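# Set folding table in blue tape, park cart in yellow bay

## Task

Get the folding table standing on its legs beside the wall, entirely within the blue-taped area with no part crossing the tape; and move the utility cart into the yellow-taped bay so all four of its wheels sit inside the tape and none touch it. The coffee table must be standing upright at the end, the robot must not tip over or be left leaning, and anything that stays in place only because the robot is holding it does not count.

## Robot and tools

Robot: a Hello Robot Stretch 4 with one arm. It has an omni-wheel base, a mast carrying a lift, an arm that telescopes forward, a three-joint wrist (yaw, pitch, roll) and a two-finger gripper. It stands about 1.6 m tall; the base rim lies within 0.23 m of the base origin. Loose objects may occasionally be nudged by something else in the scene.

Frames: the base frame sits on the floor below the base centre, x forward, y left, z up. The odometry frame is the base frame as it was when the scene began. hand_pose is reported in the base frame and marks the point midway between the fingers, 0.015 m behind their tips; its printed value may be a little off. With all wrist joints at 0 the hand axes line up with the base axes.

execute_actions(actions, cameras): actions is a list holding one action, or empty to just get state and images. An action may contain "base", "joints", or both, plus optional "pace" and "contact_limits"; alternatively it holds only {"end_of_arm": "enable_torque"}, which re-powers any wrist or gripper motor that shut itself off. Motions in one action begin together but may finish at different moments.
- base: exactly one relative move from the current base position. translate_m: metres straight ahead (+) or back (-), -2 to 2. strafe_m: metres sideways, left positive, -2 to 2. rotate_rad: turn in place, counter-clockwise (left) positive, -3.2 to 3.2.
- joints: absolute targets by name, any subset. lift_m 0 to 1.2 m; arm_m 0 to 0.55 m extension; wrist_yaw_rad -1.134 to 4.276 (0 points ahead, + to the left, 3.14 folded back, beyond 3.4 the arm may block it); wrist_pitch_rad -1.117 to 4.259 (0 level, 1.57 pointing down); wrist_roll_rad -1.117 to 4.259 (0 keeps fingers level, + rolls clockwise viewed from behind); gripper_m 0 to 0.08, the finger gap in metres. An out-of-range joint target gets clipped and reported; any other bad value or unknown key rejects the whole call with no motion.
- pace: "slow", "default", "fast" or "max" (base up to 0.1/0.3/0.4/0.6 m/s and 1/2/3/4 rad/s). With the lift above 0.2 the base is slowed further, down to 0.3 m/s and 1 rad/s at full height.
- contact_limits: {"arm_m": value} from 0 (stops at the gentlest touch) to 0.75 (pushes hardest); 0.5 if omitted.
- cameras: list from head_camera, head_left_camera, head_right_camera, wrist_camera, or "all"; omitted/null means all, [] means none. The pictures line gives image order.
A part left out of an action may still be driving toward its earlier target. If a result reports a stop, the remaining calls in that same reply are skipped.

wait(seconds): 0 to 10; commands nothing and returns state and images.
zoom_image(camera, region): region [x0, y0, x1, y1] in pixels of that camera's latest full image, origin top-left, at most 504 x 504.
finished_scene(scene): ends the given scene number for good and reports success; the goal must hold on its own at that point. The next scene's task comes in its result. Answering without a tool call ends everything.

Cameras: head_camera sits atop the mast looking forward and down (turn the base to look around). head_left_camera and head_right_camera are fisheyes beside it, angled more steeply and showing the base and arm. wrist_camera looks along the fingers, tips near the bottom of its image. Calibration data (intrinsics and base-to-camera transforms) accompany the session and may be slightly off.

Result lines: base_status and joint_status tell how each motion ended. "done" means target reached (for the base, wheels turned the full amount, even if slipping). "off_target": halted short and maybe still pushing. "contact_stop_at_<key>": that part hit something; it drops its target and may go slack (a slack lift can sag under load, slack wheels can roll). "limit_stop_at_tilt": leaning over 6 degrees; lift, arm and wheels go slack and ignore commands until it straightens. "limit_stop_at_own_body": a joint nearly hit the robot; moving it away still works (risk grows with pitch below -0.2 plus roll below -0.4 or above 4). "torque_fault": a wrist or gripper motor overloaded and went limp; send enable_torque. on_its_own lists things you did not command; its "held at" is a held target, not a position. lidar_m: 12 distances in metres, 30-degree sectors starting straight ahead and going counter-clockwise (4th left, 7th behind, 10th right); "-" means nothing seen or closer than 0.25 m; it sees from about 0.15 m up, misses clear objects and thin legs. wrist_depth_mm: 7x7 grid of depths, 100 to 2000 mm, row by row from top left. base_odometry is wheel-based (heading -3.142 to 3.142, left +); if turned_by_wheels and turned_by_imu differ by more than about 0.1 rad, the base likely bumped or slipped. base_tilt in degrees, forward and right positive, with a fixed bias of up to 1.5. motor_effort in percent of maximum, peak in brackets; wheel efforts positive means turning right.

Gripping: command a gap smaller than the object; off_target after closing usually means something is held. If gripper effort stays beyond about 50 from zero, the gripper faults and may let go.

Cautions: start by sending lift_m 0.4 with wrist_yaw_rad 0 to unfold the wrist. Avoid turning or driving with over 1 kg held and arm_m above 0.2, especially fast; heavy pushing or pulling with the gripper high or at high contact limits can tip the robot. A level gripper carrying more than about 2.7 kg faults. Avoid drops, slams, hard hits and knocking the coffee table over. The robot keeps its last command while you think.

Each tool is called after "Emit:" in YAML: its name, and indented under it one key for each argument.

## Session

Emit:
execute_actions:
  actions: []

Scene clock: 0.00 s.
base_odometry: x=+0.000 y=+0.000 heading=+0.000 (m, m, rad; odometry frame)
turned_by_wheels: +0.000 (rad since the last result)
turned_by_imu: +0.000 (rad since the last result)
base_tilt: forward=-0.2 right=+0.3 (deg)
lidar_m: 0.98 0.95 1.18 1.41 1.34 1.70 1.46 1.27 0.76 0.63 0.68 0.84
base_status: not commanded
joint_positions: lift_m=+0.134 arm_m=+0.001 wrist_yaw_rad=+3.046 wrist_pitch_rad=+0.005 wrist_roll_rad=+0.002 gripper_m=+0.040
joint_status: not commanded
motor_effort: lift_m=+20 arm_m=-1 wrist_yaw_rad=+1 wrist_pitch_rad=-9 wrist_roll_rad=+0 gripper_m=-1 wheel_0=+0 wheel_1=+0 wheel_2=+0 (%)
hand_pose: x=-0.0318 y=+0.1072 z=+0.3109 quat_wxyz=(+0.048, -0.002, +0.001, +0.999) (m; base frame)
wrist_depth_mm: 138 193 1661 1756 1863 - - / 107 141 1661 1808 1983 - - / 108 141 1576 1808 1983 - - / 123 145 1661 1808 1921 - - / 1366 1464 1661 1863 1921 - - / 1205 1336 1336 1336 1336 1308 1308 / 831 - 138 831 106 904 866
pictures: head_camera, head_left_camera, head_right_camera, wrist_camera
Images, in order (width x height): head_camera 420x560, head_left_camera 420x672, head_right_camera 420x672, wrist_camera 616x392.

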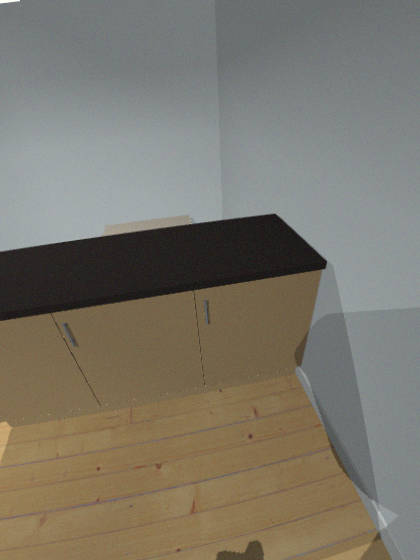

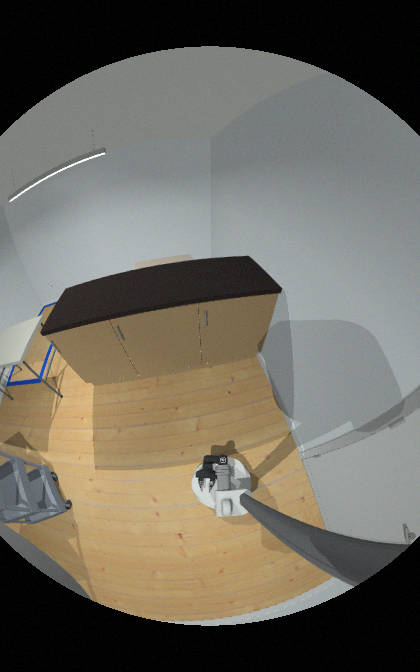

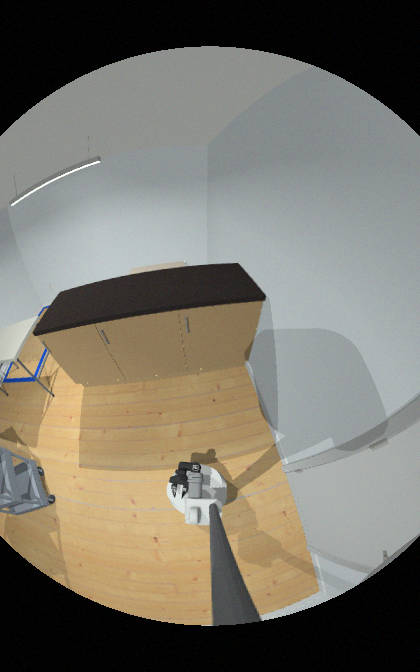

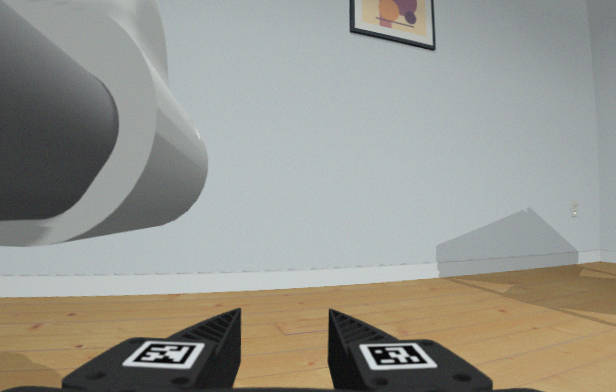

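Emit:
execute_actions:
  actions:
    - {"base":{"rotate_rad":1.8}}
  cameras: ["head_camera","head_left_camera"]

Emit:
execute_actions:
  actions:
    - {"base":{"translate_m":0.7}}
  cameras: ["head_camera","head_left_camera"]

Scene clock: 7.30 s.
base_odometry: x=+0.000 y=+0.000 heading=+1.800 (m, m, rad; odometry frame)
turned_by_wheels: +1.800 (rad since the last result)
turned_by_imu: +1.785 (rad since the last result)
base_tilt: forward=-0.3 right=+0.3 (deg)
lidar_m: 1.29 2.01 1.53 1.47 0.89 0.69 0.64 0.73 1.01 0.97 1.03 1.47
base_status: done
joint_positions: lift_m=+0.134 arm_m=+0.001 wrist_yaw_rad=+3.046 wrist_pitch_rad=+0.005 wrist_roll_rad=+0.002 gripper_m=+0.040
joint_status: not commanded
motor_effort: lift_m=+20(20) arm_m=-2(1) wrist_yaw_rad=+1(0) wrist_pitch_rad=-9(8) wrist_roll_rad=+0(2) gripper_m=-1(1) wheel_0=+0(6) wheel_1=+0(6) wheel_2=+1(7) (%)
hand_pose: x=-0.0318 y=+0.1072 z=+0.3109 quat_wxyz=(+0.048, -0.002, +0.001, +0.999) (m; base frame)
wrist_depth_mm: 138 193 820 831 842 854 891 / 107 142 798 820 842 866 891 / 108 141 809 820 831 866 891 / 123 145 788 809 820 854 878 / 759 788 809 809 842 866 866 / 759 788 809 798 809 866 854 / 750 - 138 798 106 842 842
pictures: head_camera, head_left_camera
Images, in order (width x height): head_camera 420x560, head_left_camera 420x672.

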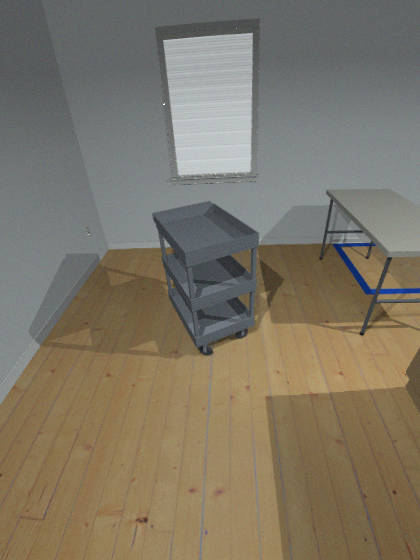

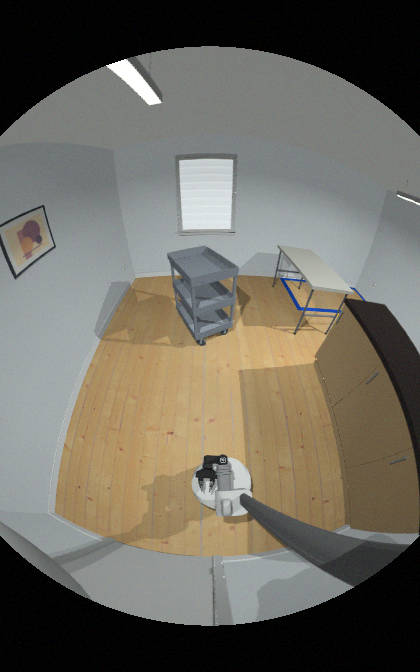

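Scene clock: 11.13 s.
base_odometry: x=-0.159 y=+0.682 heading=+1.800 (m, m, rad; odometry frame)
turned_by_wheels: +0.000 (rad since the last result)
turned_by_imu: -0.001 (rad since the last result)
base_tilt: forward=-0.1 right=+0.2 (deg)
lidar_m: 0.66 0.64 1.50 1.46 1.53 1.43 1.36 1.45 1.05 1.01 1.05 1.42
base_status: done
joint_positions: lift_m=+0.134 arm_m=+0.001 wrist_yaw_rad=+3.046 wrist_pitch_rad=+0.005 wrist_roll_rad=+0.002 gripper_m=+0.040
joint_status: not commanded
motor_effort: lift_m=+20(20) arm_m=-2(1) wrist_yaw_rad=+0(1) wrist_pitch_rad=-9(9) wrist_roll_rad=+0(2) gripper_m=+0(1) wheel_0=-1(5) wheel_1=-1(3) wheel_2=+2(9) (%)
hand_pose: x=-0.0318 y=+0.1072 z=+0.3109 quat_wxyz=(+0.048, -0.002, +0.001, +0.999) (m; base frame)
wrist_depth_mm: 138 193 1464 1576 1618 1661 1708 / 107 142 1464 1537 1537 1661 1661 / 108 141 1464 1499 1576 1661 1708 / 123 145 1464 1499 1576 1618 1618 / 1397 1430 1499 1464 1537 1618 1618 / 1229 1281 1336 1366 1336 1336 1255 / 831 - 138 854 106 891 866
pictures: head_camera, head_left_camera
Images, in order (width x height): head_camera 420x560, head_left_camera 420x672.

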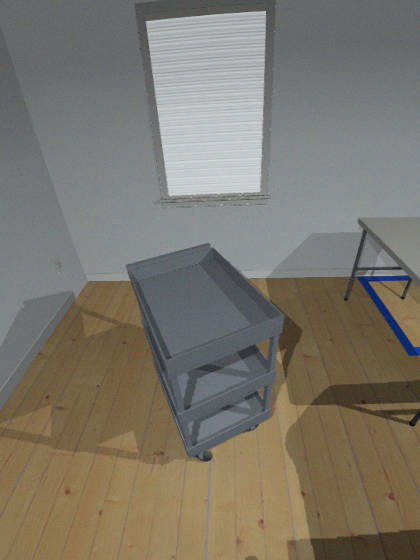

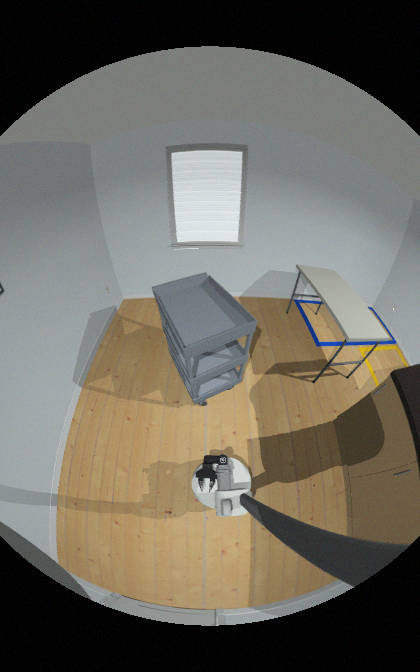

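Emit:
execute_actions:
  actions:
    - {"base":{"strafe_m":-0.62}}
  cameras: []

Emit:
execute_actions:
  actions:
    - {"base":{"translate_m":0.85}}
  cameras: []

Emit:
execute_actions:
  actions:
    - {"base":{"rotate_rad":-1.55}}
  cameras: ["head_camera","head_left_camera"]

Scene clock: 26.10 s.
base_odometry: x=+0.445 y=+0.823 heading=+1.800 (m, m, rad; odometry frame)
turned_by_wheels: +0.000 (rad since the last result)
turned_by_imu: +0.000 (rad since the last result)
base_tilt: forward=-0.2 right=+0.3 (deg)
lidar_m: 1.60 0.90 0.94 2.06 1.90 1.46 1.40 0.57 0.40 0.36 0.43 0.86
base_status: done
joint_positions: lift_m=+0.134 arm_m=+0.001 wrist_yaw_rad=+3.046 wrist_pitch_rad=+0.005 wrist_roll_rad=+0.002 gripper_m=+0.040
joint_status: not commanded
motor_effort: lift_m=+20(20) arm_m=-1(1) wrist_yaw_rad=-1(0) wrist_pitch_rad=-9(9) wrist_roll_rad=+0(0) gripper_m=+0(1) wheel_0=-1(7) wheel_1=+0(8) wheel_2=+1(2) (%)
hand_pose: x=-0.0318 y=+0.1072 z=+0.3109 quat_wxyz=(+0.048, -0.002, +0.001, +0.999) (m; base frame)
wrist_depth_mm: 139 192 1537 1618 1576 1708 1708 / 107 141 1537 1576 1618 1661 1708 / 108 141 1537 1576 1618 1618 1756 / 123 145 1499 1537 1576 1618 1661 / 798 1366 1499 1576 1618 1537 1661 / 946 1255 1366 1336 1366 1366 1281 / 842 - 138 854 106 891 878
pictures: none
No camera images: the call's "cameras" was empty. Leave "cameras" out to get every camera's image.

Scene clock: 30.43 s.
base_odometry: x=+0.251 y=+1.651 heading=+1.800 (m, m, rad; odometry frame)
turned_by_wheels: +0.000 (rad since the last result)
turned_by_imu: -0.001 (rad since the last result)
base_tilt: forward=-0.2 right=+0.3 (deg)
lidar_m: 1.42 1.48 0.47 0.38 2.14 2.31 1.57 0.62 0.65 0.35 0.36 0.50
base_status: done
joint_positions: lift_m=+0.134 arm_m=+0.001 wrist_yaw_rad=+3.046 wrist_pitch_rad=+0.005 wrist_roll_rad=+0.002 gripper_m=+0.040
joint_status: not commanded
motor_effort: lift_m=+20(20) arm_m=-1(1) wrist_yaw_rad=+2(0) wrist_pitch_rad=-10(9) wrist_roll_rad=+1(0) gripper_m=-1(1) wheel_0=-1(5) wheel_1=+1(5) wheel_2=+1(8) (%)
hand_pose: x=-0.0318 y=+0.1072 z=+0.3109 quat_wxyz=(+0.048, -0.002, +0.001, +0.999) (m; base frame)
wrist_depth_mm: 138 191 - - - - - / 107 142 - - - - - / 108 141 - - - - - / 123 145 - - - - - / 831 1430 - - - - - / 1008 1281 1308 1397 1366 1336 1281 / 842 - 139 854 106 904 866
pictures: none
No camera images: the call's "cameras" was empty. Leave "cameras" out to get every camera's image.

Scene clock: 32.47 s.
base_odometry: x=+0.251 y=+1.651 heading=+0.250 (m, m, rad; odometry frame)
turned_by_wheels: -1.550 (rad since the last result)
turned_by_imu: -1.539 (rad since the last result)
base_tilt: forward=-0.1 right=+0.3 (deg)
lidar_m: 0.33 0.36 0.52 1.44 1.50 0.46 0.36 2.19 2.29 1.48 0.62 0.67
base_status: done
joint_positions: lift_m=+0.134 arm_m=+0.001 wrist_yaw_rad=+3.046 wrist_pitch_rad=+0.005 wrist_roll_rad=+0.002 gripper_m=+0.040
joint_status: not commanded
motor_effort: lift_m=+20(20) arm_m=-2(2) wrist_yaw_rad=+1(1) wrist_pitch_rad=-8(9) wrist_roll_rad=+1(0) gripper_m=-1(0) wheel_0=+1(6) wheel_1=-1(5) wheel_2=-2(6) (%)
hand_pose: x=-0.0318 y=+0.1072 z=+0.3109 quat_wxyz=(+0.048, -0.002, +0.001, +0.999) (m; base frame)
wrist_depth_mm: 138 193 778 809 820 - 1708 / 107 141 976 1182 - - 1708 / 108 141 525 627 732 - 1708 / 122 145 866 - - - 1618 / 1983 - 1042 - - - 1661 / 1205 1025 539 609 732 1336 1308 / 842 - 138 597 106 904 878
pictures: head_camera, head_left_camera
Images, in order (width x height): head_camera 420x560, head_left_camera 420x672.

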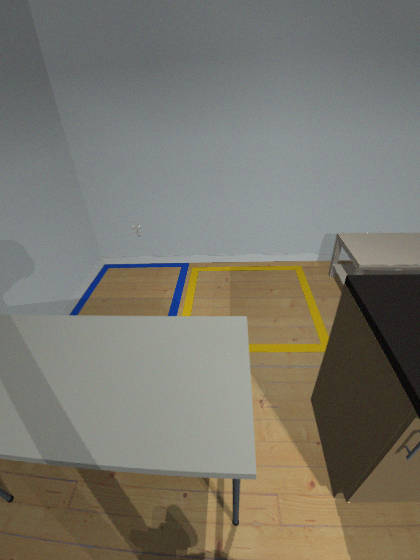

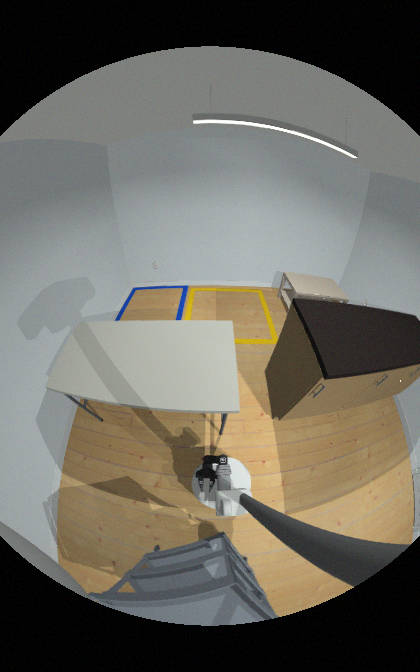

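Emit:
execute_actions:
  actions:
    - {"base":{"strafe_m":-0.06}}
  cameras: []

Emit:
execute_actions:
  actions:
    - {"base":{"translate_m":0.55},"pace":"slow"}
  cameras: ["head_camera","head_left_camera"]

Scene clock: 41.43 s.
base_odometry: x=+0.266 y=+1.592 heading=+0.250 (m, m, rad; odometry frame)
turned_by_wheels: +0.000 (rad since the last result)
turned_by_imu: -0.001 (rad since the last result)
base_tilt: forward=-0.1 right=+0.3 (deg)
lidar_m: 0.33 0.39 0.56 1.49 1.59 0.43 0.38 2.21 2.25 1.45 0.55 0.56
base_status: done
joint_positions: lift_m=+0.134 arm_m=+0.001 wrist_yaw_rad=+3.046 wrist_pitch_rad=+0.005 wrist_roll_rad=+0.002 gripper_m=+0.040
joint_status: not commanded
motor_effort: lift_m=+20(20) arm_m=-2(2) wrist_yaw_rad=+1(0) wrist_pitch_rad=-9(9) wrist_roll_rad=+2(1) gripper_m=-1(1) wheel_0=+0(8) wheel_1=+1(7) wheel_2=-1(1) (%)
hand_pose: x=-0.0318 y=+0.1072 z=+0.3109 quat_wxyz=(+0.048, -0.002, +0.001, +0.999) (m; base frame)
wrist_depth_mm: 139 193 820 820 809 - 1808 / 107 141 960 1078 - - 1756 / 108 141 530 597 683 - 1756 / 123 145 525 - - - 1808 / 1808 - - - - - 1756 / 1255 1255 525 585 691 1118 1308 / 831 - 139 554 106 842 878
pictures: none
No camera images: the call's "cameras" was empty. Leave "cameras" out to get every camera's image.

Scene clock: 48.20 s.
base_odometry: x=+0.799 y=+1.728 heading=+0.250 (m, m, rad; odometry frame)
turned_by_wheels: +0.000 (rad since the last result)
turned_by_imu: -0.001 (rad since the last result)
base_tilt: forward=-0.2 right=+0.3 (deg)
lidar_m: 0.25 0.25 0.25 0.36 1.58 1.10 0.92 2.80 0.40 0.40 0.42 0.58
base_status: done
joint_positions: lift_m=+0.134 arm_m=+0.001 wrist_yaw_rad=+3.048 wrist_pitch_rad=+0.005 wrist_roll_rad=+0.002 gripper_m=+0.040
joint_status: not commanded
motor_effort: lift_m=+20(20) arm_m=-1(1) wrist_yaw_rad=-5(4) wrist_pitch_rad=-9(9) wrist_roll_rad=+2(1) gripper_m=-1(1) wheel_0=+3(5) wheel_1=+4(6) wheel_2=-5(10) (%)
hand_pose: x=-0.0320 y=+0.1068 z=+0.3109 quat_wxyz=(+0.047, -0.002, +0.001, +0.999) (m; base frame)
wrist_depth_mm: 138 193 - - - - 1808 / - 142 1397 1229 - - 1756 / 109 140 1430 - - - 1756 / 122 145 1255 - - - 1661 / 1808 - 1499 1661 - - 1708 / 1229 1255 1205 1366 1308 1336 1281 / 831 - 138 842 106 891 891
pictures: head_camera, head_left_camera
Images, in order (width x height): head_camera 420x560, head_left_camera 420x672.

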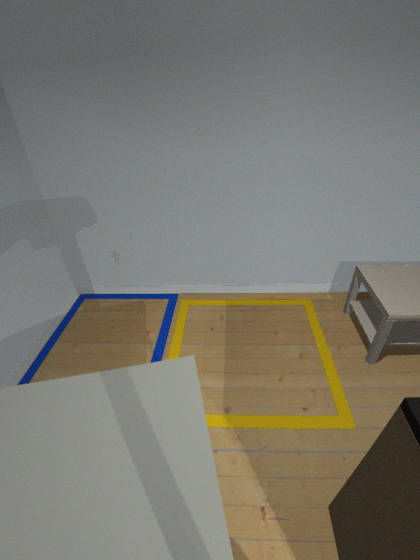

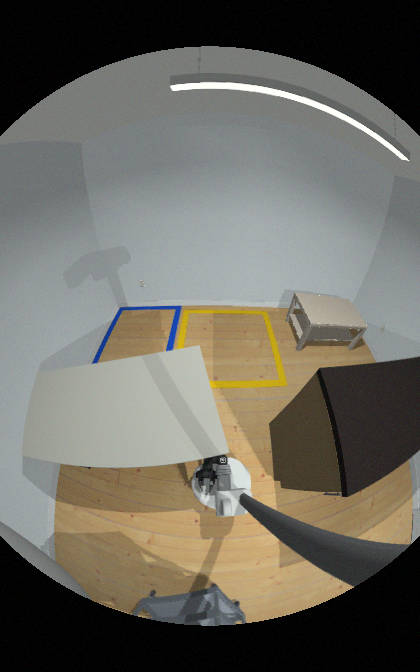

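Works. Follow the arc.

Emit:
execute_actions:
  actions:
    - {"base":{"rotate_rad":0.4},"pace":"slow"}
  cameras: []

Emit:
execute_actions:
  actions:
    - {"base":{"translate_m":0.4},"pace":"slow"}
  cameras: ["head_right_camera","head_left_camera"]

Scene clock: 60.53 s.
base_odometry: x=+0.799 y=+1.728 heading=+0.650 (m, m, rad; odometry frame)
turned_by_wheels: +0.400 (rad since the last result)
turned_by_imu: +0.395 (rad since the last result)
base_tilt: forward=-0.2 right=+0.3 (deg)
lidar_m: 0.25 0.25 0.28 1.55 1.21 0.93 2.68 2.35 0.38 0.38 0.53 0.27
base_status: done
joint_positions: lift_m=+0.134 arm_m=+0.001 wrist_yaw_rad=+3.047 wrist_pitch_rad=+0.005 wrist_roll_rad=+0.002 gripper_m=+0.040
joint_status: not commanded
motor_effort: lift_m=+20(20) arm_m=-1(1) wrist_yaw_rad=+0(5) wrist_pitch_rad=-9(9) wrist_roll_rad=+1(1) gripper_m=+0(1) wheel_0=+0(6) wheel_1=-2(5) wheel_2=+1(9) (%)
hand_pose: x=-0.0319 y=+0.1071 z=+0.3109 quat_wxyz=(+0.047, -0.002, +0.001, +0.999) (m; base frame)
wrist_depth_mm: 138 193 - - - - - / 107 142 - - 1138 1118 - / 108 141 - - - - - / 122 145 - - - - - / 1863 - - - 1537 1537 - / 1229 1308 1336 1366 1205 1205 1182 / 831 - 138 854 106 891 878
pictures: none
No camera images: the call's "cameras" was empty. Leave "cameras" out to get every camera's image.

Scene clock: 65.83 s.
base_odometry: x=+1.117 y=+1.970 heading=+0.650 (m, m, rad; odometry frame)
turned_by_wheels: +0.000 (rad since the last result)
turned_by_imu: -0.001 (rad since the last result)
base_tilt: forward=-0.2 right=+0.3 (deg)
lidar_m: 0.25 0.25 0.25 0.28 1.75 1.31 1.66 0.63 0.55 0.57 0.25 0.25
base_status: done
joint_positions: lift_m=+0.134 arm_m=+0.001 wrist_yaw_rad=+3.047 wrist_pitch_rad=+0.005 wrist_roll_rad=+0.002 gripper_m=+0.040
joint_status: not commanded
motor_effort: lift_m=+20(20) arm_m=-1(1) wrist_yaw_rad=-1(1) wrist_pitch_rad=-9(9) wrist_roll_rad=+2(0) gripper_m=-1(1) wheel_0=+4(6) wheel_1=+0(7) wheel_2=-5(11) (%)
hand_pose: x=-0.0319 y=+0.1071 z=+0.3109 quat_wxyz=(+0.047, -0.002, +0.001, +0.999) (m; base frame)
wrist_depth_mm: 138 193 - - - - - / 107 141 - - - - - / 108 141 - - - - - / 123 145 - - - - - / 715 - - - 1921 - - / 1078 1308 1366 1366 1336 1366 1308 / 842 - 138 854 106 891 878
pictures: head_left_camera, head_right_camera
Images, in order (width x height): head_left_camera 420x672, head_right_camera 420x672.

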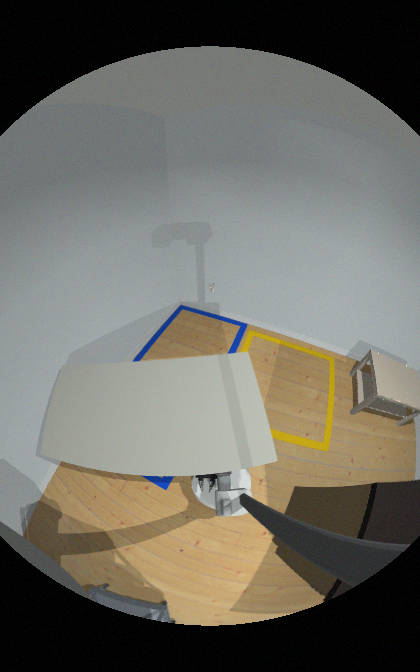

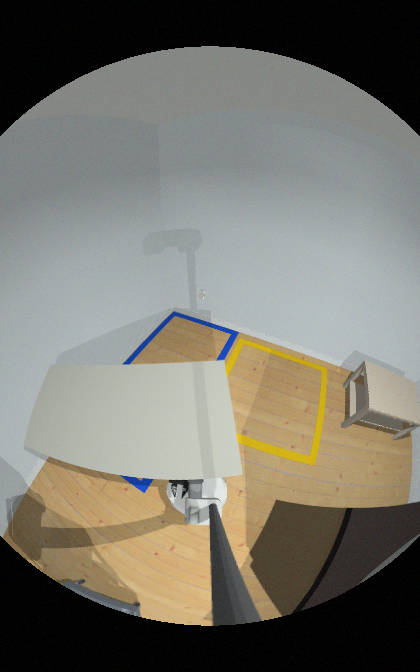

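Emit:
execute_actions:
  actions:
    - {"base":{"translate_m":0.45},"pace":"slow"}
  cameras: ["head_right_camera","head_left_camera"]

Scene clock: 75.60 s.
base_odometry: x=+1.475 y=+2.242 heading=+0.650 (m, m, rad; odometry frame)
turned_by_wheels: +0.000 (rad since the last result)
turned_by_imu: -0.002 (rad since the last result)
base_tilt: forward=-0.2 right=+0.2 (deg)
lidar_m: 0.25 0.25 0.25 0.25 0.25 1.74 1.72 0.83 0.84 0.25 0.25 0.25
base_status: done
joint_positions: lift_m=+0.134 arm_m=+0.001 wrist_yaw_rad=+3.047 wrist_pitch_rad=+0.005 wrist_roll_rad=+0.002 gripper_m=+0.040
joint_status: not commanded
motor_effort: lift_m=+20(20) arm_m=-1(1) wrist_yaw_rad=-1(1) wrist_pitch_rad=-9(9) wrist_roll_rad=+1(1) gripper_m=-1(1) wheel_0=+3(9) wheel_1=+4(6) wheel_2=-8(9) (%)
hand_pose: x=-0.0318 y=+0.1072 z=+0.3109 quat_wxyz=(+0.047, -0.002, +0.001, +0.999) (m; base frame)
wrist_depth_mm: 138 193 - - - - - / 107 141 - - - - - / 108 141 - - - - - / 123 145 - - - - - / 891 1921 - - - - - / 931 1138 1336 1366 1366 1336 1308 / 842 - 138 831 106 891 878
pictures: head_left_camera, head_right_camera
Images, in order (width x height): head_left_camera 420x672, head_right_camera 420x672.

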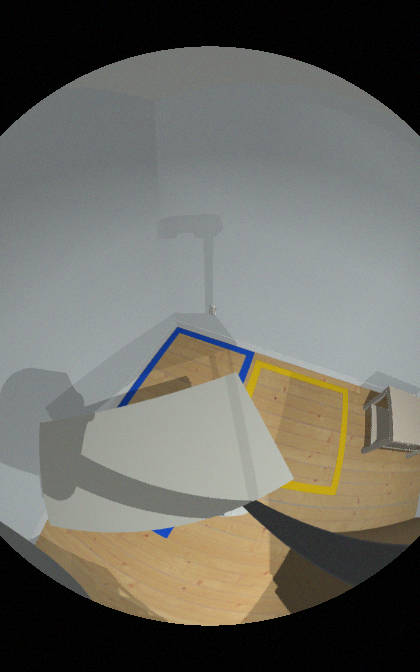

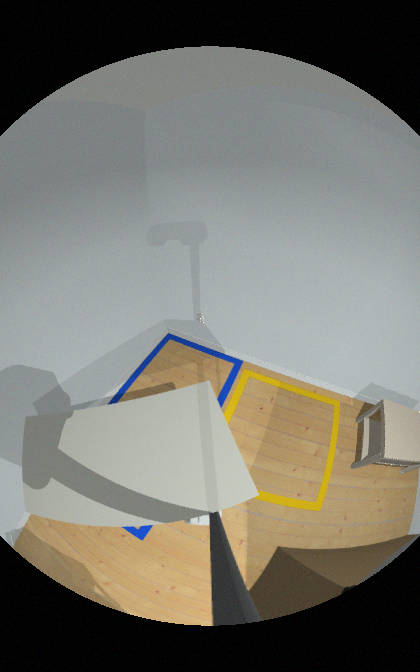

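Now under it, the mast pushing; towing works.

Emit:
execute_actions:
  actions:
    - {"base":{"translate_m":0.5},"pace":"slow"}
  cameras: ["head_right_camera","head_left_camera"]

Scene clock: 85.23 s.
base_odometry: x=+1.873 y=+2.545 heading=+0.649 (m, m, rad; odometry frame)
turned_by_wheels: +0.000 (rad since the last result)
turned_by_imu: -0.002 (rad since the last result)
base_tilt: forward=-0.1 right=+0.3 (deg)
lidar_m: 0.25 0.25 0.25 0.25 0.25 0.25 1.56 1.20 1.48 1.39 0.25 0.25
base_status: done
joint_positions: lift_m=+0.134 arm_m=+0.001 wrist_yaw_rad=+3.047 wrist_pitch_rad=+0.005 wrist_roll_rad=+0.002 gripper_m=+0.040
joint_status: not commanded
motor_effort: lift_m=+20(20) arm_m=-1(1) wrist_yaw_rad=+0(0) wrist_pitch_rad=-9(9) wrist_roll_rad=+2(1) gripper_m=-1(1) wheel_0=+2(7) wheel_1=+3(4) wheel_2=-10(12) (%)
hand_pose: x=-0.0318 y=+0.1072 z=+0.3109 quat_wxyz=(+0.047, -0.002, +0.001, +0.999) (m; base frame)
wrist_depth_mm: 138 194 - - - 647 647 / 107 142 - - - - - / 108 141 - - - - - / 122 145 - - - - - / 1098 1464 - - - - 1756 / 1098 1281 1397 1397 1366 1336 1308 / 842 - 139 842 106 904 866
pictures: head_left_camera, head_right_camera
Images, in order (width x height): head_left_camera 420x672, head_right_camera 420x672.

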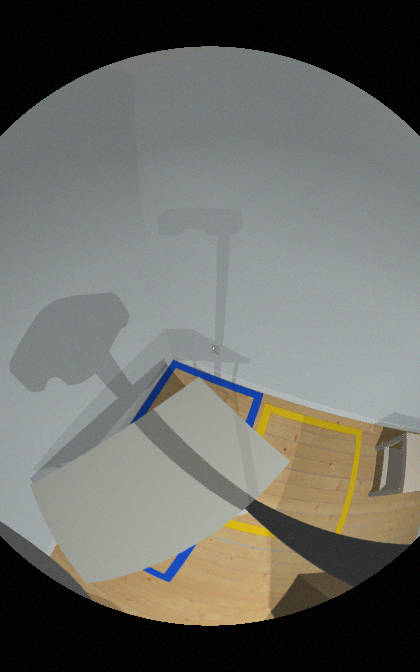

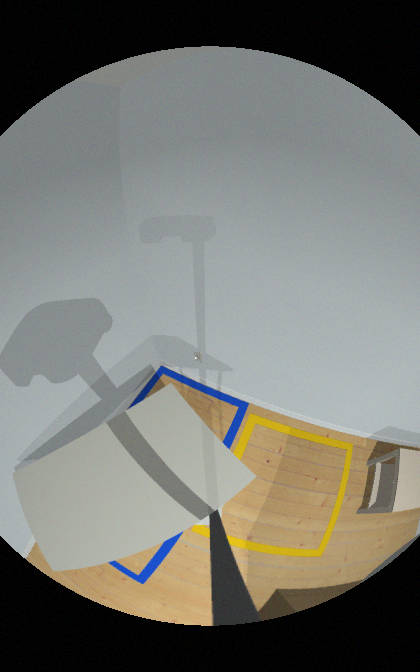

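Emit:
execute_actions:
  actions:
    - {"base":{"translate_m":0.45},"pace":"slow"}
  cameras: ["head_right_camera","head_left_camera"]

Emit:
execute_actions:
  actions:
    - {"base":{"translate_m":-0.2}}
  cameras: []

Emit:
execute_actions:
  actions:
    - {"base":{"rotate_rad":1.17},"pace":"slow"}
  cameras: []

Emit:
execute_actions:
  actions:
    - {"base":{"translate_m":-0.7}}
  cameras: ["head_camera","head_left_camera"]

Scene clock: 99.40 s.
base_odometry: x=+2.231 y=+2.817 heading=+0.650 (m, m, rad; odometry frame)
turned_by_wheels: +0.000 (rad since the last result)
turned_by_imu: +0.000 (rad since the last result)
base_tilt: forward=-0.1 right=+0.2 (deg)
lidar_m: 0.25 0.25 0.25 0.25 0.25 0.25 1.85 1.63 1.67 0.78 0.25 0.25
base_status: done
joint_positions: lift_m=+0.134 arm_m=+0.001 wrist_yaw_rad=+3.047 wrist_pitch_rad=+0.005 wrist_roll_rad=+0.002 gripper_m=+0.040
joint_status: not commanded
motor_effort: lift_m=+20(20) arm_m=-2(1) wrist_yaw_rad=+0(1) wrist_pitch_rad=-9(9) wrist_roll_rad=+2(1) gripper_m=-1(0) wheel_0=+5(8) wheel_1=+3(6) wheel_2=-4(14) (%)
hand_pose: x=-0.0318 y=+0.1072 z=+0.3109 quat_wxyz=(+0.047, -0.002, +0.001, +0.999) (m; base frame)
wrist_depth_mm: 138 192 - - 668 654 661 / 107 141 - - - - 1336 / 108 141 - - - - 1537 / 123 145 - - - - 1499 / 1576 1708 - - - - 1576 / 1255 1281 1308 1366 1397 1366 1308 / 842 - 139 866 106 878 891
pictures: head_left_camera, head_right_camera
Images, in order (width x height): head_left_camera 420x672, head_right_camera 420x672.

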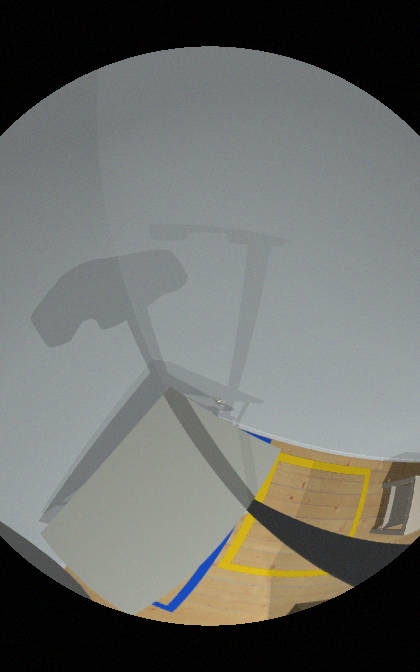

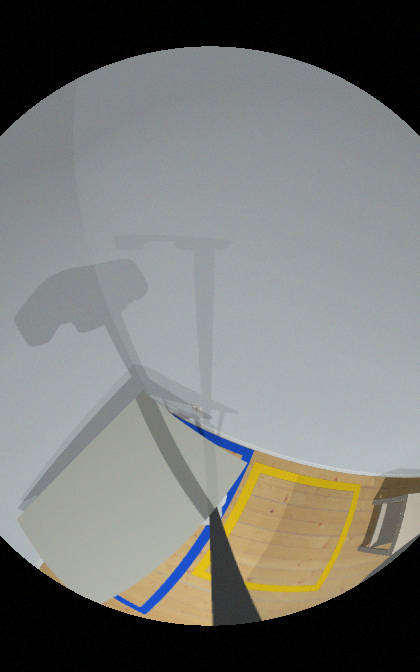

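Scene clock: 101.47 s.
base_odometry: x=+2.072 y=+2.696 heading=+0.650 (m, m, rad; odometry frame)
turned_by_wheels: +0.000 (rad since the last result)
turned_by_imu: -0.001 (rad since the last result)
base_tilt: forward=-0.2 right=+0.3 (deg)
lidar_m: 0.25 0.25 0.25 0.25 0.25 0.25 1.72 1.45 1.56 1.01 0.71 0.25
base_status: done
joint_positions: lift_m=+0.134 arm_m=+0.001 wrist_yaw_rad=+3.047 wrist_pitch_rad=+0.005 wrist_roll_rad=+0.002 gripper_m=+0.040
joint_status: not commanded
motor_effort: lift_m=+20(20) arm_m=-1(1) wrist_yaw_rad=+1(1) wrist_pitch_rad=-9(8) wrist_roll_rad=-1(1) gripper_m=-2(1) wheel_0=+0(4) wheel_1=+1(6) wheel_2=+0(8) (%)
hand_pose: x=-0.0318 y=+0.1072 z=+0.3109 quat_wxyz=(+0.047, -0.002, +0.001, +0.999) (m; base frame)
wrist_depth_mm: 138 192 - - - 661 647 / 107 142 - - - - 1756 / 108 141 - - - - 1756 / 123 145 - - - - 1756 / 1336 1576 - - - - 1708 / 1205 1281 1336 1397 1366 1308 1281 / 854 - 138 842 106 904 854
pictures: none
No camera images: the call's "cameras" was empty. Leave "cameras" out to get every camera's image.

Scene clock: 103.93 s.
base_odometry: x=+2.072 y=+2.696 heading=+1.819 (m, m, rad; odometry frame)
turned_by_wheels: +1.170 (rad since the last result)
turned_by_imu: +1.160 (rad since the last result)
base_tilt: forward=-0.2 right=+0.3 (deg)
lidar_m: 0.25 0.25 0.25 0.25 1.49 1.44 1.55 0.93 0.67 0.25 0.25 0.25
base_status: done
joint_positions: lift_m=+0.134 arm_m=+0.001 wrist_yaw_rad=+3.047 wrist_pitch_rad=+0.005 wrist_roll_rad=+0.002 gripper_m=+0.040
joint_status: not commanded
motor_effort: lift_m=+20(20) arm_m=-1(2) wrist_yaw_rad=+0(1) wrist_pitch_rad=-10(9) wrist_roll_rad=+2(1) gripper_m=-1(1) wheel_0=-1(3) wheel_1=+0(3) wheel_2=-1(4) (%)
hand_pose: x=-0.0318 y=+0.1072 z=+0.3109 quat_wxyz=(+0.047, -0.002, +0.001, +0.999) (m; base frame)
wrist_depth_mm: 138 193 - - - - - / 107 141 - - - - 1308 / 108 141 - - - 1464 1308 / 123 145 - - - 1464 1281 / 1118 1756 - - - 1430 1336 / 1118 1281 1397 1366 1366 1255 1281 / 831 - 138 842 106 891 866
pictures: none
No camera images: the call's "cameras" was empty. Leave "cameras" out to get every camera's image.

Scene clock: 107.77 s.
base_odometry: x=+2.244 y=+2.017 heading=+1.819 (m, m, rad; odometry frame)
turned_by_wheels: +0.000 (rad since the last result)
turned_by_imu: -0.001 (rad since the last result)
base_tilt: forward=-0.2 right=+0.3 (deg)
lidar_m: 0.67 0.77 2.24 1.35 1.05 1.43 0.88 0.84 0.62 0.59 0.65 0.67
base_status: done
joint_positions: lift_m=+0.134 arm_m=+0.001 wrist_yaw_rad=+3.047 wrist_pitch_rad=+0.005 wrist_roll_rad=+0.002 gripper_m=+0.040
joint_status: not commanded
motor_effort: lift_m=+20(20) arm_m=-1(1) wrist_yaw_rad=-1(2) wrist_pitch_rad=-9(9) wrist_roll_rad=+1(1) gripper_m=-1(2) wheel_0=+1(3) wheel_1=+0(5) wheel_2=-1(9) (%)
hand_pose: x=-0.0318 y=+0.1072 z=+0.3109 quat_wxyz=(+0.047, -0.002, +0.001, +0.999) (m; base frame)
wrist_depth_mm: 138 193 - - - - - / 107 141 - - - - 1098 / 108 141 - - - 1537 1118 / 122 145 1008 - - 1576 1138 / 1078 1397 1756 - - 1537 1118 / 1078 1060 1182 1229 1336 1336 1078 / 831 - 138 842 106 904 891
pictures: head_camera, head_left_camera
Images, in order (width x height): head_camera 420x560, head_left_camera 420x672.

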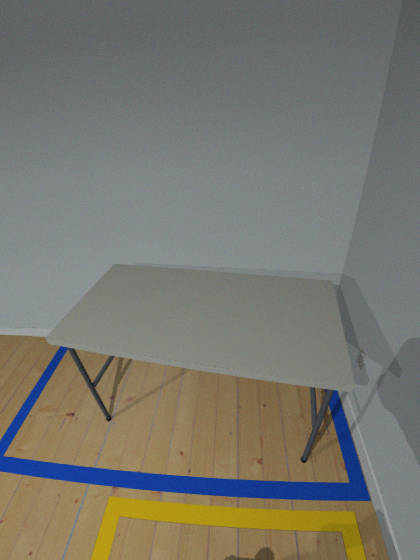

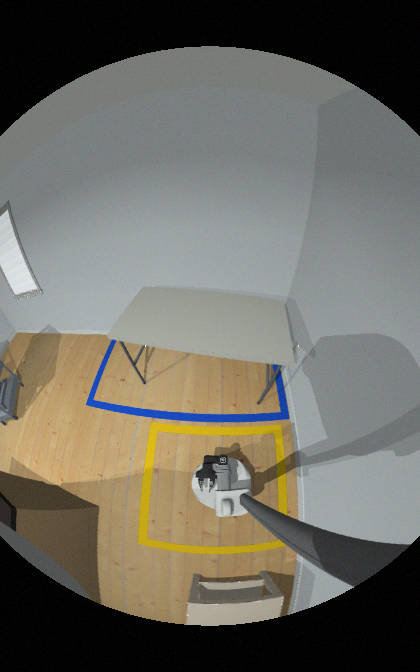

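Emit:
execute_actions:
  actions:
    - {"base":{"translate_m":0.7},"joints":{"lift_m":0.33,"arm_m":0.12,"wrist_yaw_rad":1.75,"gripper_m":0}}
  cameras: []

Emit:
execute_actions:
  actions:
    - {"base":{"strafe_m":0.3}}
  cameras: ["wrist_camera","head_left_camera"]

Scene clock: 120.03 s.
base_odometry: x=+2.072 y=+2.696 heading=+1.819 (m, m, rad; odometry frame)
turned_by_wheels: +0.000 (rad since the last result)
turned_by_imu: -0.002 (rad since the last result)
base_tilt: forward=-0.1 right=+0.2 (deg)
lidar_m: 0.25 0.25 0.25 0.25 1.50 1.44 1.56 0.92 0.66 0.25 0.25 0.25
base_status: done
joint_positions: lift_m=+0.330 arm_m=+0.119 wrist_yaw_rad=+1.750 wrist_pitch_rad=+0.005 wrist_roll_rad=+0.002 gripper_m=+0.000
joint_status: all done
motor_effort: lift_m=+23(25) arm_m=+4(4) wrist_yaw_rad=-1(7) wrist_pitch_rad=-9(10) wrist_roll_rad=+0(1) gripper_m=-2(2) wheel_0=-1(5) wheel_1=+0(5) wheel_2=+0(8) (%)
hand_pose: x=+0.3382 y=+0.2249 z=+0.5070 quat_wxyz=(+0.641, -0.001, +0.002, +0.768) (m; base frame)
wrist_depth_mm: 287 285 289 290 286 279 281 / - 452 413 413 407 399 387 / 1708 - - - - 1430 878 / 1661 - - - - 1537 904 / 1537 - - - - 1537 904 / 1499 1983 - - - 1499 904 / 1255 1336 109 106 1205 1078 878
pictures: none
No camera images: the call's "cameras" was empty. Leave "cameras" out to get every camera's image.

Scene clock: 122.37 s.
base_odometry: x=+1.781 y=+2.622 heading=+1.819 (m, m, rad; odometry frame)
turned_by_wheels: +0.000 (rad since the last result)
turned_by_imu: -0.002 (rad since the last result)
base_tilt: forward=-0.2 right=+0.2 (deg)
lidar_m: 0.25 0.25 0.25 2.17 1.48 1.24 1.55 1.28 0.97 0.25 0.25 0.25
base_status: done
joint_positions: lift_m=+0.330 arm_m=+0.119 wrist_yaw_rad=+1.750 wrist_pitch_rad=+0.005 wrist_roll_rad=+0.002 gripper_m=+0.000
joint_status: not commanded
motor_effort: lift_m=+23(23) arm_m=+4(4) wrist_yaw_rad=+0(1) wrist_pitch_rad=-9(9) wrist_roll_rad=+1(0) gripper_m=-3(3) wheel_0=+0(8) wheel_1=-1(7) wheel_2=-1(1) (%)
hand_pose: x=+0.3382 y=+0.2249 z=+0.5070 quat_wxyz=(+0.641, -0.001, +0.002, +0.768) (m; base frame)
wrist_depth_mm: - 286 289 290 287 278 279 / - - 379 - - 1576 917 / - - - - - 1537 931 / - - - - - 1576 931 / - - - - - 1576 931 / 1921 1921 1618 - - 1618 931 / 1281 1308 109 106 1308 1255 904
pictures: head_left_camera, wrist_camera
camera_calibration (this result's frames):
wrist_camera: T_world_to_cam=[[0.98934, 0.145618, -0.00145906, -0.370116], [-0.00188446, 0.00278344, -0.999994, 0.562304], [-0.145613, 0.989337, 0.00302818, -0.0252206], [0, 0, 0, 1]] pos_world=[0.363558, 0.0772822, 0.561838]
Images, in order (width x height): head_left_camera 420x672, wrist_camera 616x392.

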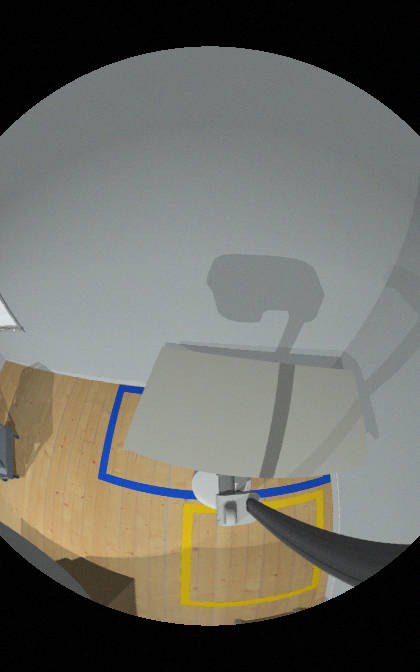

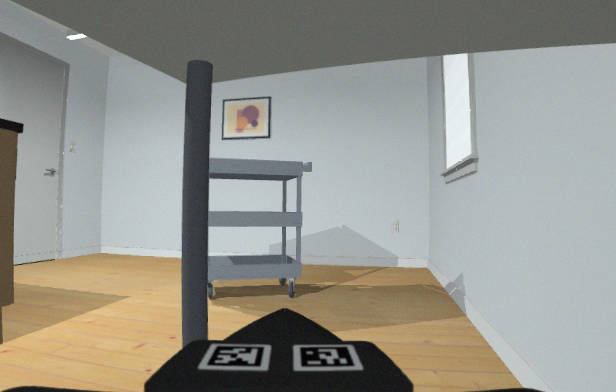

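Emit:
execute_actions:
  actions:
    - {"base":{"strafe_m":0.22}}
  cameras: ["wrist_camera"]

Emit:
execute_actions:
  actions:
    - {"base":{"translate_m":-0.22},"pace":"slow"}
  cameras: ["wrist_camera","head_left_camera"]

Emit:
execute_actions:
  actions:
    - {"base":{"translate_m":-0.4},"joints":{"wrist_yaw_rad":0}}

Scene clock: 131.47 s.
base_odometry: x=+1.568 y=+2.568 heading=+1.819 (m, m, rad; odometry frame)
turned_by_wheels: +0.000 (rad since the last result)
turned_by_imu: -0.002 (rad since the last result)
base_tilt: forward=-0.1 right=+0.3 (deg)
lidar_m: 0.25 0.25 0.25 1.96 1.48 1.14 1.60 1.60 1.19 0.30 0.25 0.25
base_status: done
joint_positions: lift_m=+0.330 arm_m=+0.119 wrist_yaw_rad=+1.750 wrist_pitch_rad=+0.005 wrist_roll_rad=+0.002 gripper_m=+0.000
joint_status: not commanded
motor_effort: lift_m=+23(23) arm_m=+4(5) wrist_yaw_rad=+1(0) wrist_pitch_rad=-9(10) wrist_roll_rad=+1(0) gripper_m=-2(3) wheel_0=+2(8) wheel_1=-1(6) wheel_2=-1(1) (%)
hand_pose: x=+0.3382 y=+0.2249 z=+0.5070 quat_wxyz=(+0.641, -0.001, +0.002, +0.768) (m; base frame)
wrist_depth_mm: - - - - - 1576 931 / - - - - - 1576 976 / - - - - - 1618 976 / - - - - - 1708 960 / - - - - - 1661 960 / 1921 1863 1921 - - 1618 960 / 1255 1281 108 106 1336 1255 917
pictures: wrist_camera
camera_calibration (this result's frames):
wrist_camera: T_world_to_cam=[[0.98934, 0.145617, -0.00145899, -0.370116], [-0.00188441, 0.0027836, -0.999994, 0.562304], [-0.145612, 0.989337, 0.00302833, -0.025221], [0, 0, 0, 1]] pos_world=[0.363558, 0.0772821, 0.561838]
Images, in order (width x height): wrist_camera 616x392.

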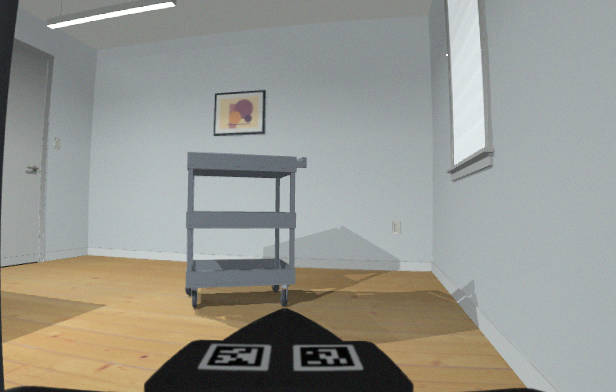

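Scene clock: 134.97 s.
base_odometry: x=+1.622 y=+2.355 heading=+1.818 (m, m, rad; odometry frame)
turned_by_wheels: -0.001 (rad since the last result)
turned_by_imu: -0.004 (rad since the last result)
base_tilt: forward=-0.1 right=+0.3 (deg)
lidar_m: 0.25 0.25 1.55 1.92 1.15 0.96 1.38 1.43 1.20 0.67 0.31 0.25
base_status: done
joint_positions: lift_m=+0.330 arm_m=+0.120 wrist_yaw_rad=+1.738 wrist_pitch_rad=+0.005 wrist_roll_rad=+0.002 gripper_m=+0.000
joint_status: not commanded
on_its_own: wrist_yaw_rad is at rest, and its effort (+33) is outside its rest range (-13 to +13)
motor_effort: lift_m=+23(23) arm_m=+0(5) wrist_yaw_rad=+33(40) wrist_pitch_rad=-10(11) wrist_roll_rad=+0(0) gripper_m=-3(5) wheel_0=-8(8) wheel_1=-6(8) wheel_2=+1(7) (%)
hand_pose: x=+0.3417 y=+0.2243 z=+0.5069 quat_wxyz=(+0.645, -0.001, +0.003, +0.764) (m; base frame)
wrist_depth_mm: - - 121 - - - 1308 / - - - - - - 1336 / - - 1921 - - - 1336 / - - 1921 - - - 1336 / - - 1921 - - - 1336 / 1921 1537 1576 - - 1756 1308 / 1255 1138 108 106 1281 1308 1205
pictures: head_left_camera, wrist_camera
camera_calibration (this result's frames):
wrist_camera: T_world_to_cam=[[0.990993, 0.133902, -0.00145132, -0.371436], [-0.00180989, 0.00255623, -0.999995, 0.562285], [-0.133898, 0.990991, 0.00277556, -0.0283777], [0, 0, 0, 1]] pos_world=[0.365309, 0.076421, 0.561822]
Images, in order (width x height): head_left_camera 420x672, wrist_camera 616x392.

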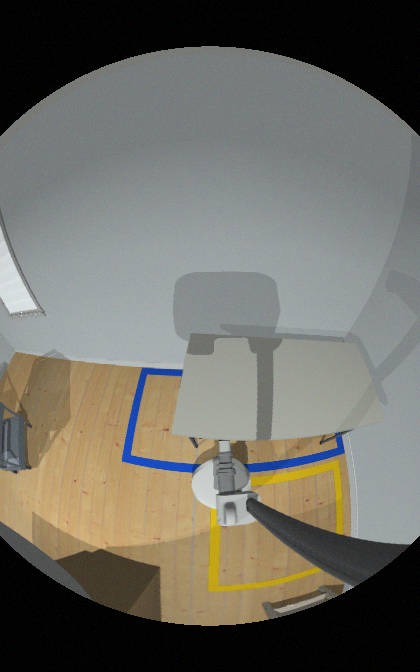

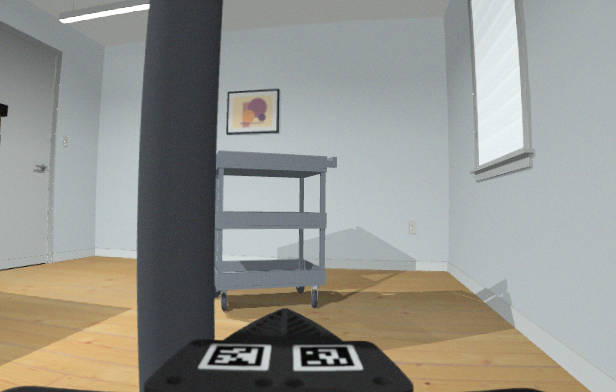

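Scene clock: 137.77 s.
base_odometry: x=+1.720 y=+1.967 heading=+1.818 (m, m, rad; odometry frame)
turned_by_wheels: +0.000 (rad since the last result)
turned_by_imu: -0.001 (rad since the last result)
base_tilt: forward=-0.2 right=+0.3 (deg)
lidar_m: 0.59 0.66 2.16 1.86 0.64 0.67 1.10 0.99 1.15 1.12 0.79 0.62
base_status: done
joint_positions: lift_m=+0.330 arm_m=+0.120 wrist_yaw_rad=+0.000 wrist_pitch_rad=+0.005 wrist_roll_rad=+0.002 gripper_m=+0.000
joint_status: all done
motor_effort: lift_m=+23(23) arm_m=+0(0) wrist_yaw_rad=-1(25) wrist_pitch_rad=-9(9) wrist_roll_rad=+2(1) gripper_m=-2(2) wheel_0=+1(8) wheel_1=+2(5) wheel_2=+0(9) (%)
hand_pose: x=+0.5036 y=-0.0873 z=+0.5070 quat_wxyz=(+1.000, +0.001, +0.002, +0.000) (m; base frame)
wrist_depth_mm: 300 297 297 294 287 279 281 / 351 415 421 424 413 402 389 / 1138 1118 788 778 768 732 691 / 1138 1118 1118 1118 1098 1118 1098 / 1138 1118 1118 1098 1098 1118 1098 / 1118 1118 1098 1098 1118 1098 1098 / 1098 1078 108 106 1098 1098 1078
pictures: head_camera, head_left_camera, head_right_camera, wrist_camera
camera_calibration (this result's frames):
wrist_camera: T_world_to_cam=[[-0.0328526, -0.999459, -0.00146261, -0.0735602], [0.00320861, 0.00135792, -0.999994, 0.560824], [0.999455, -0.0328571, 0.00316226, -0.358304], [0, 0, 0, 1]] pos_world=[0.353892, -0.0860548, 0.561846]
Images, in order (width x height): head_camera 420x560, head_left_camera 420x672, head_right_camera 420x672, wrist_camera 616x392.

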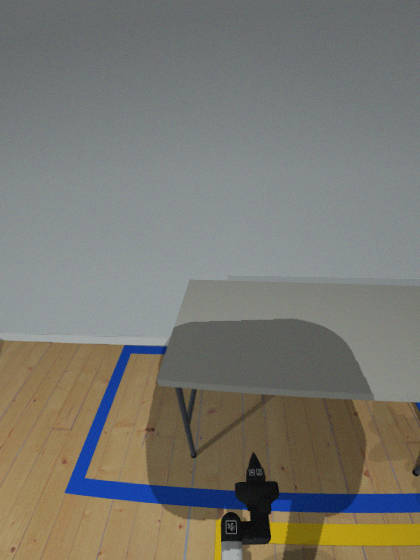

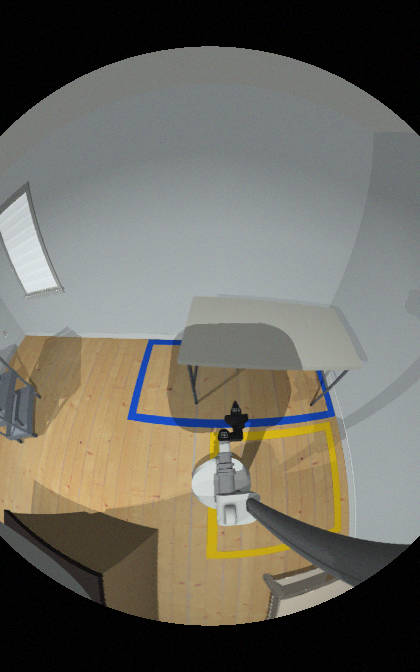

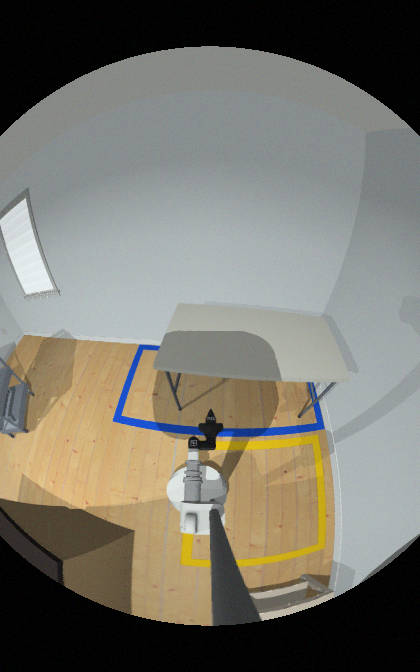

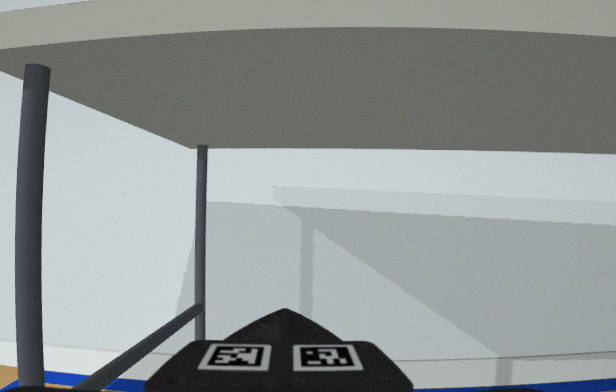

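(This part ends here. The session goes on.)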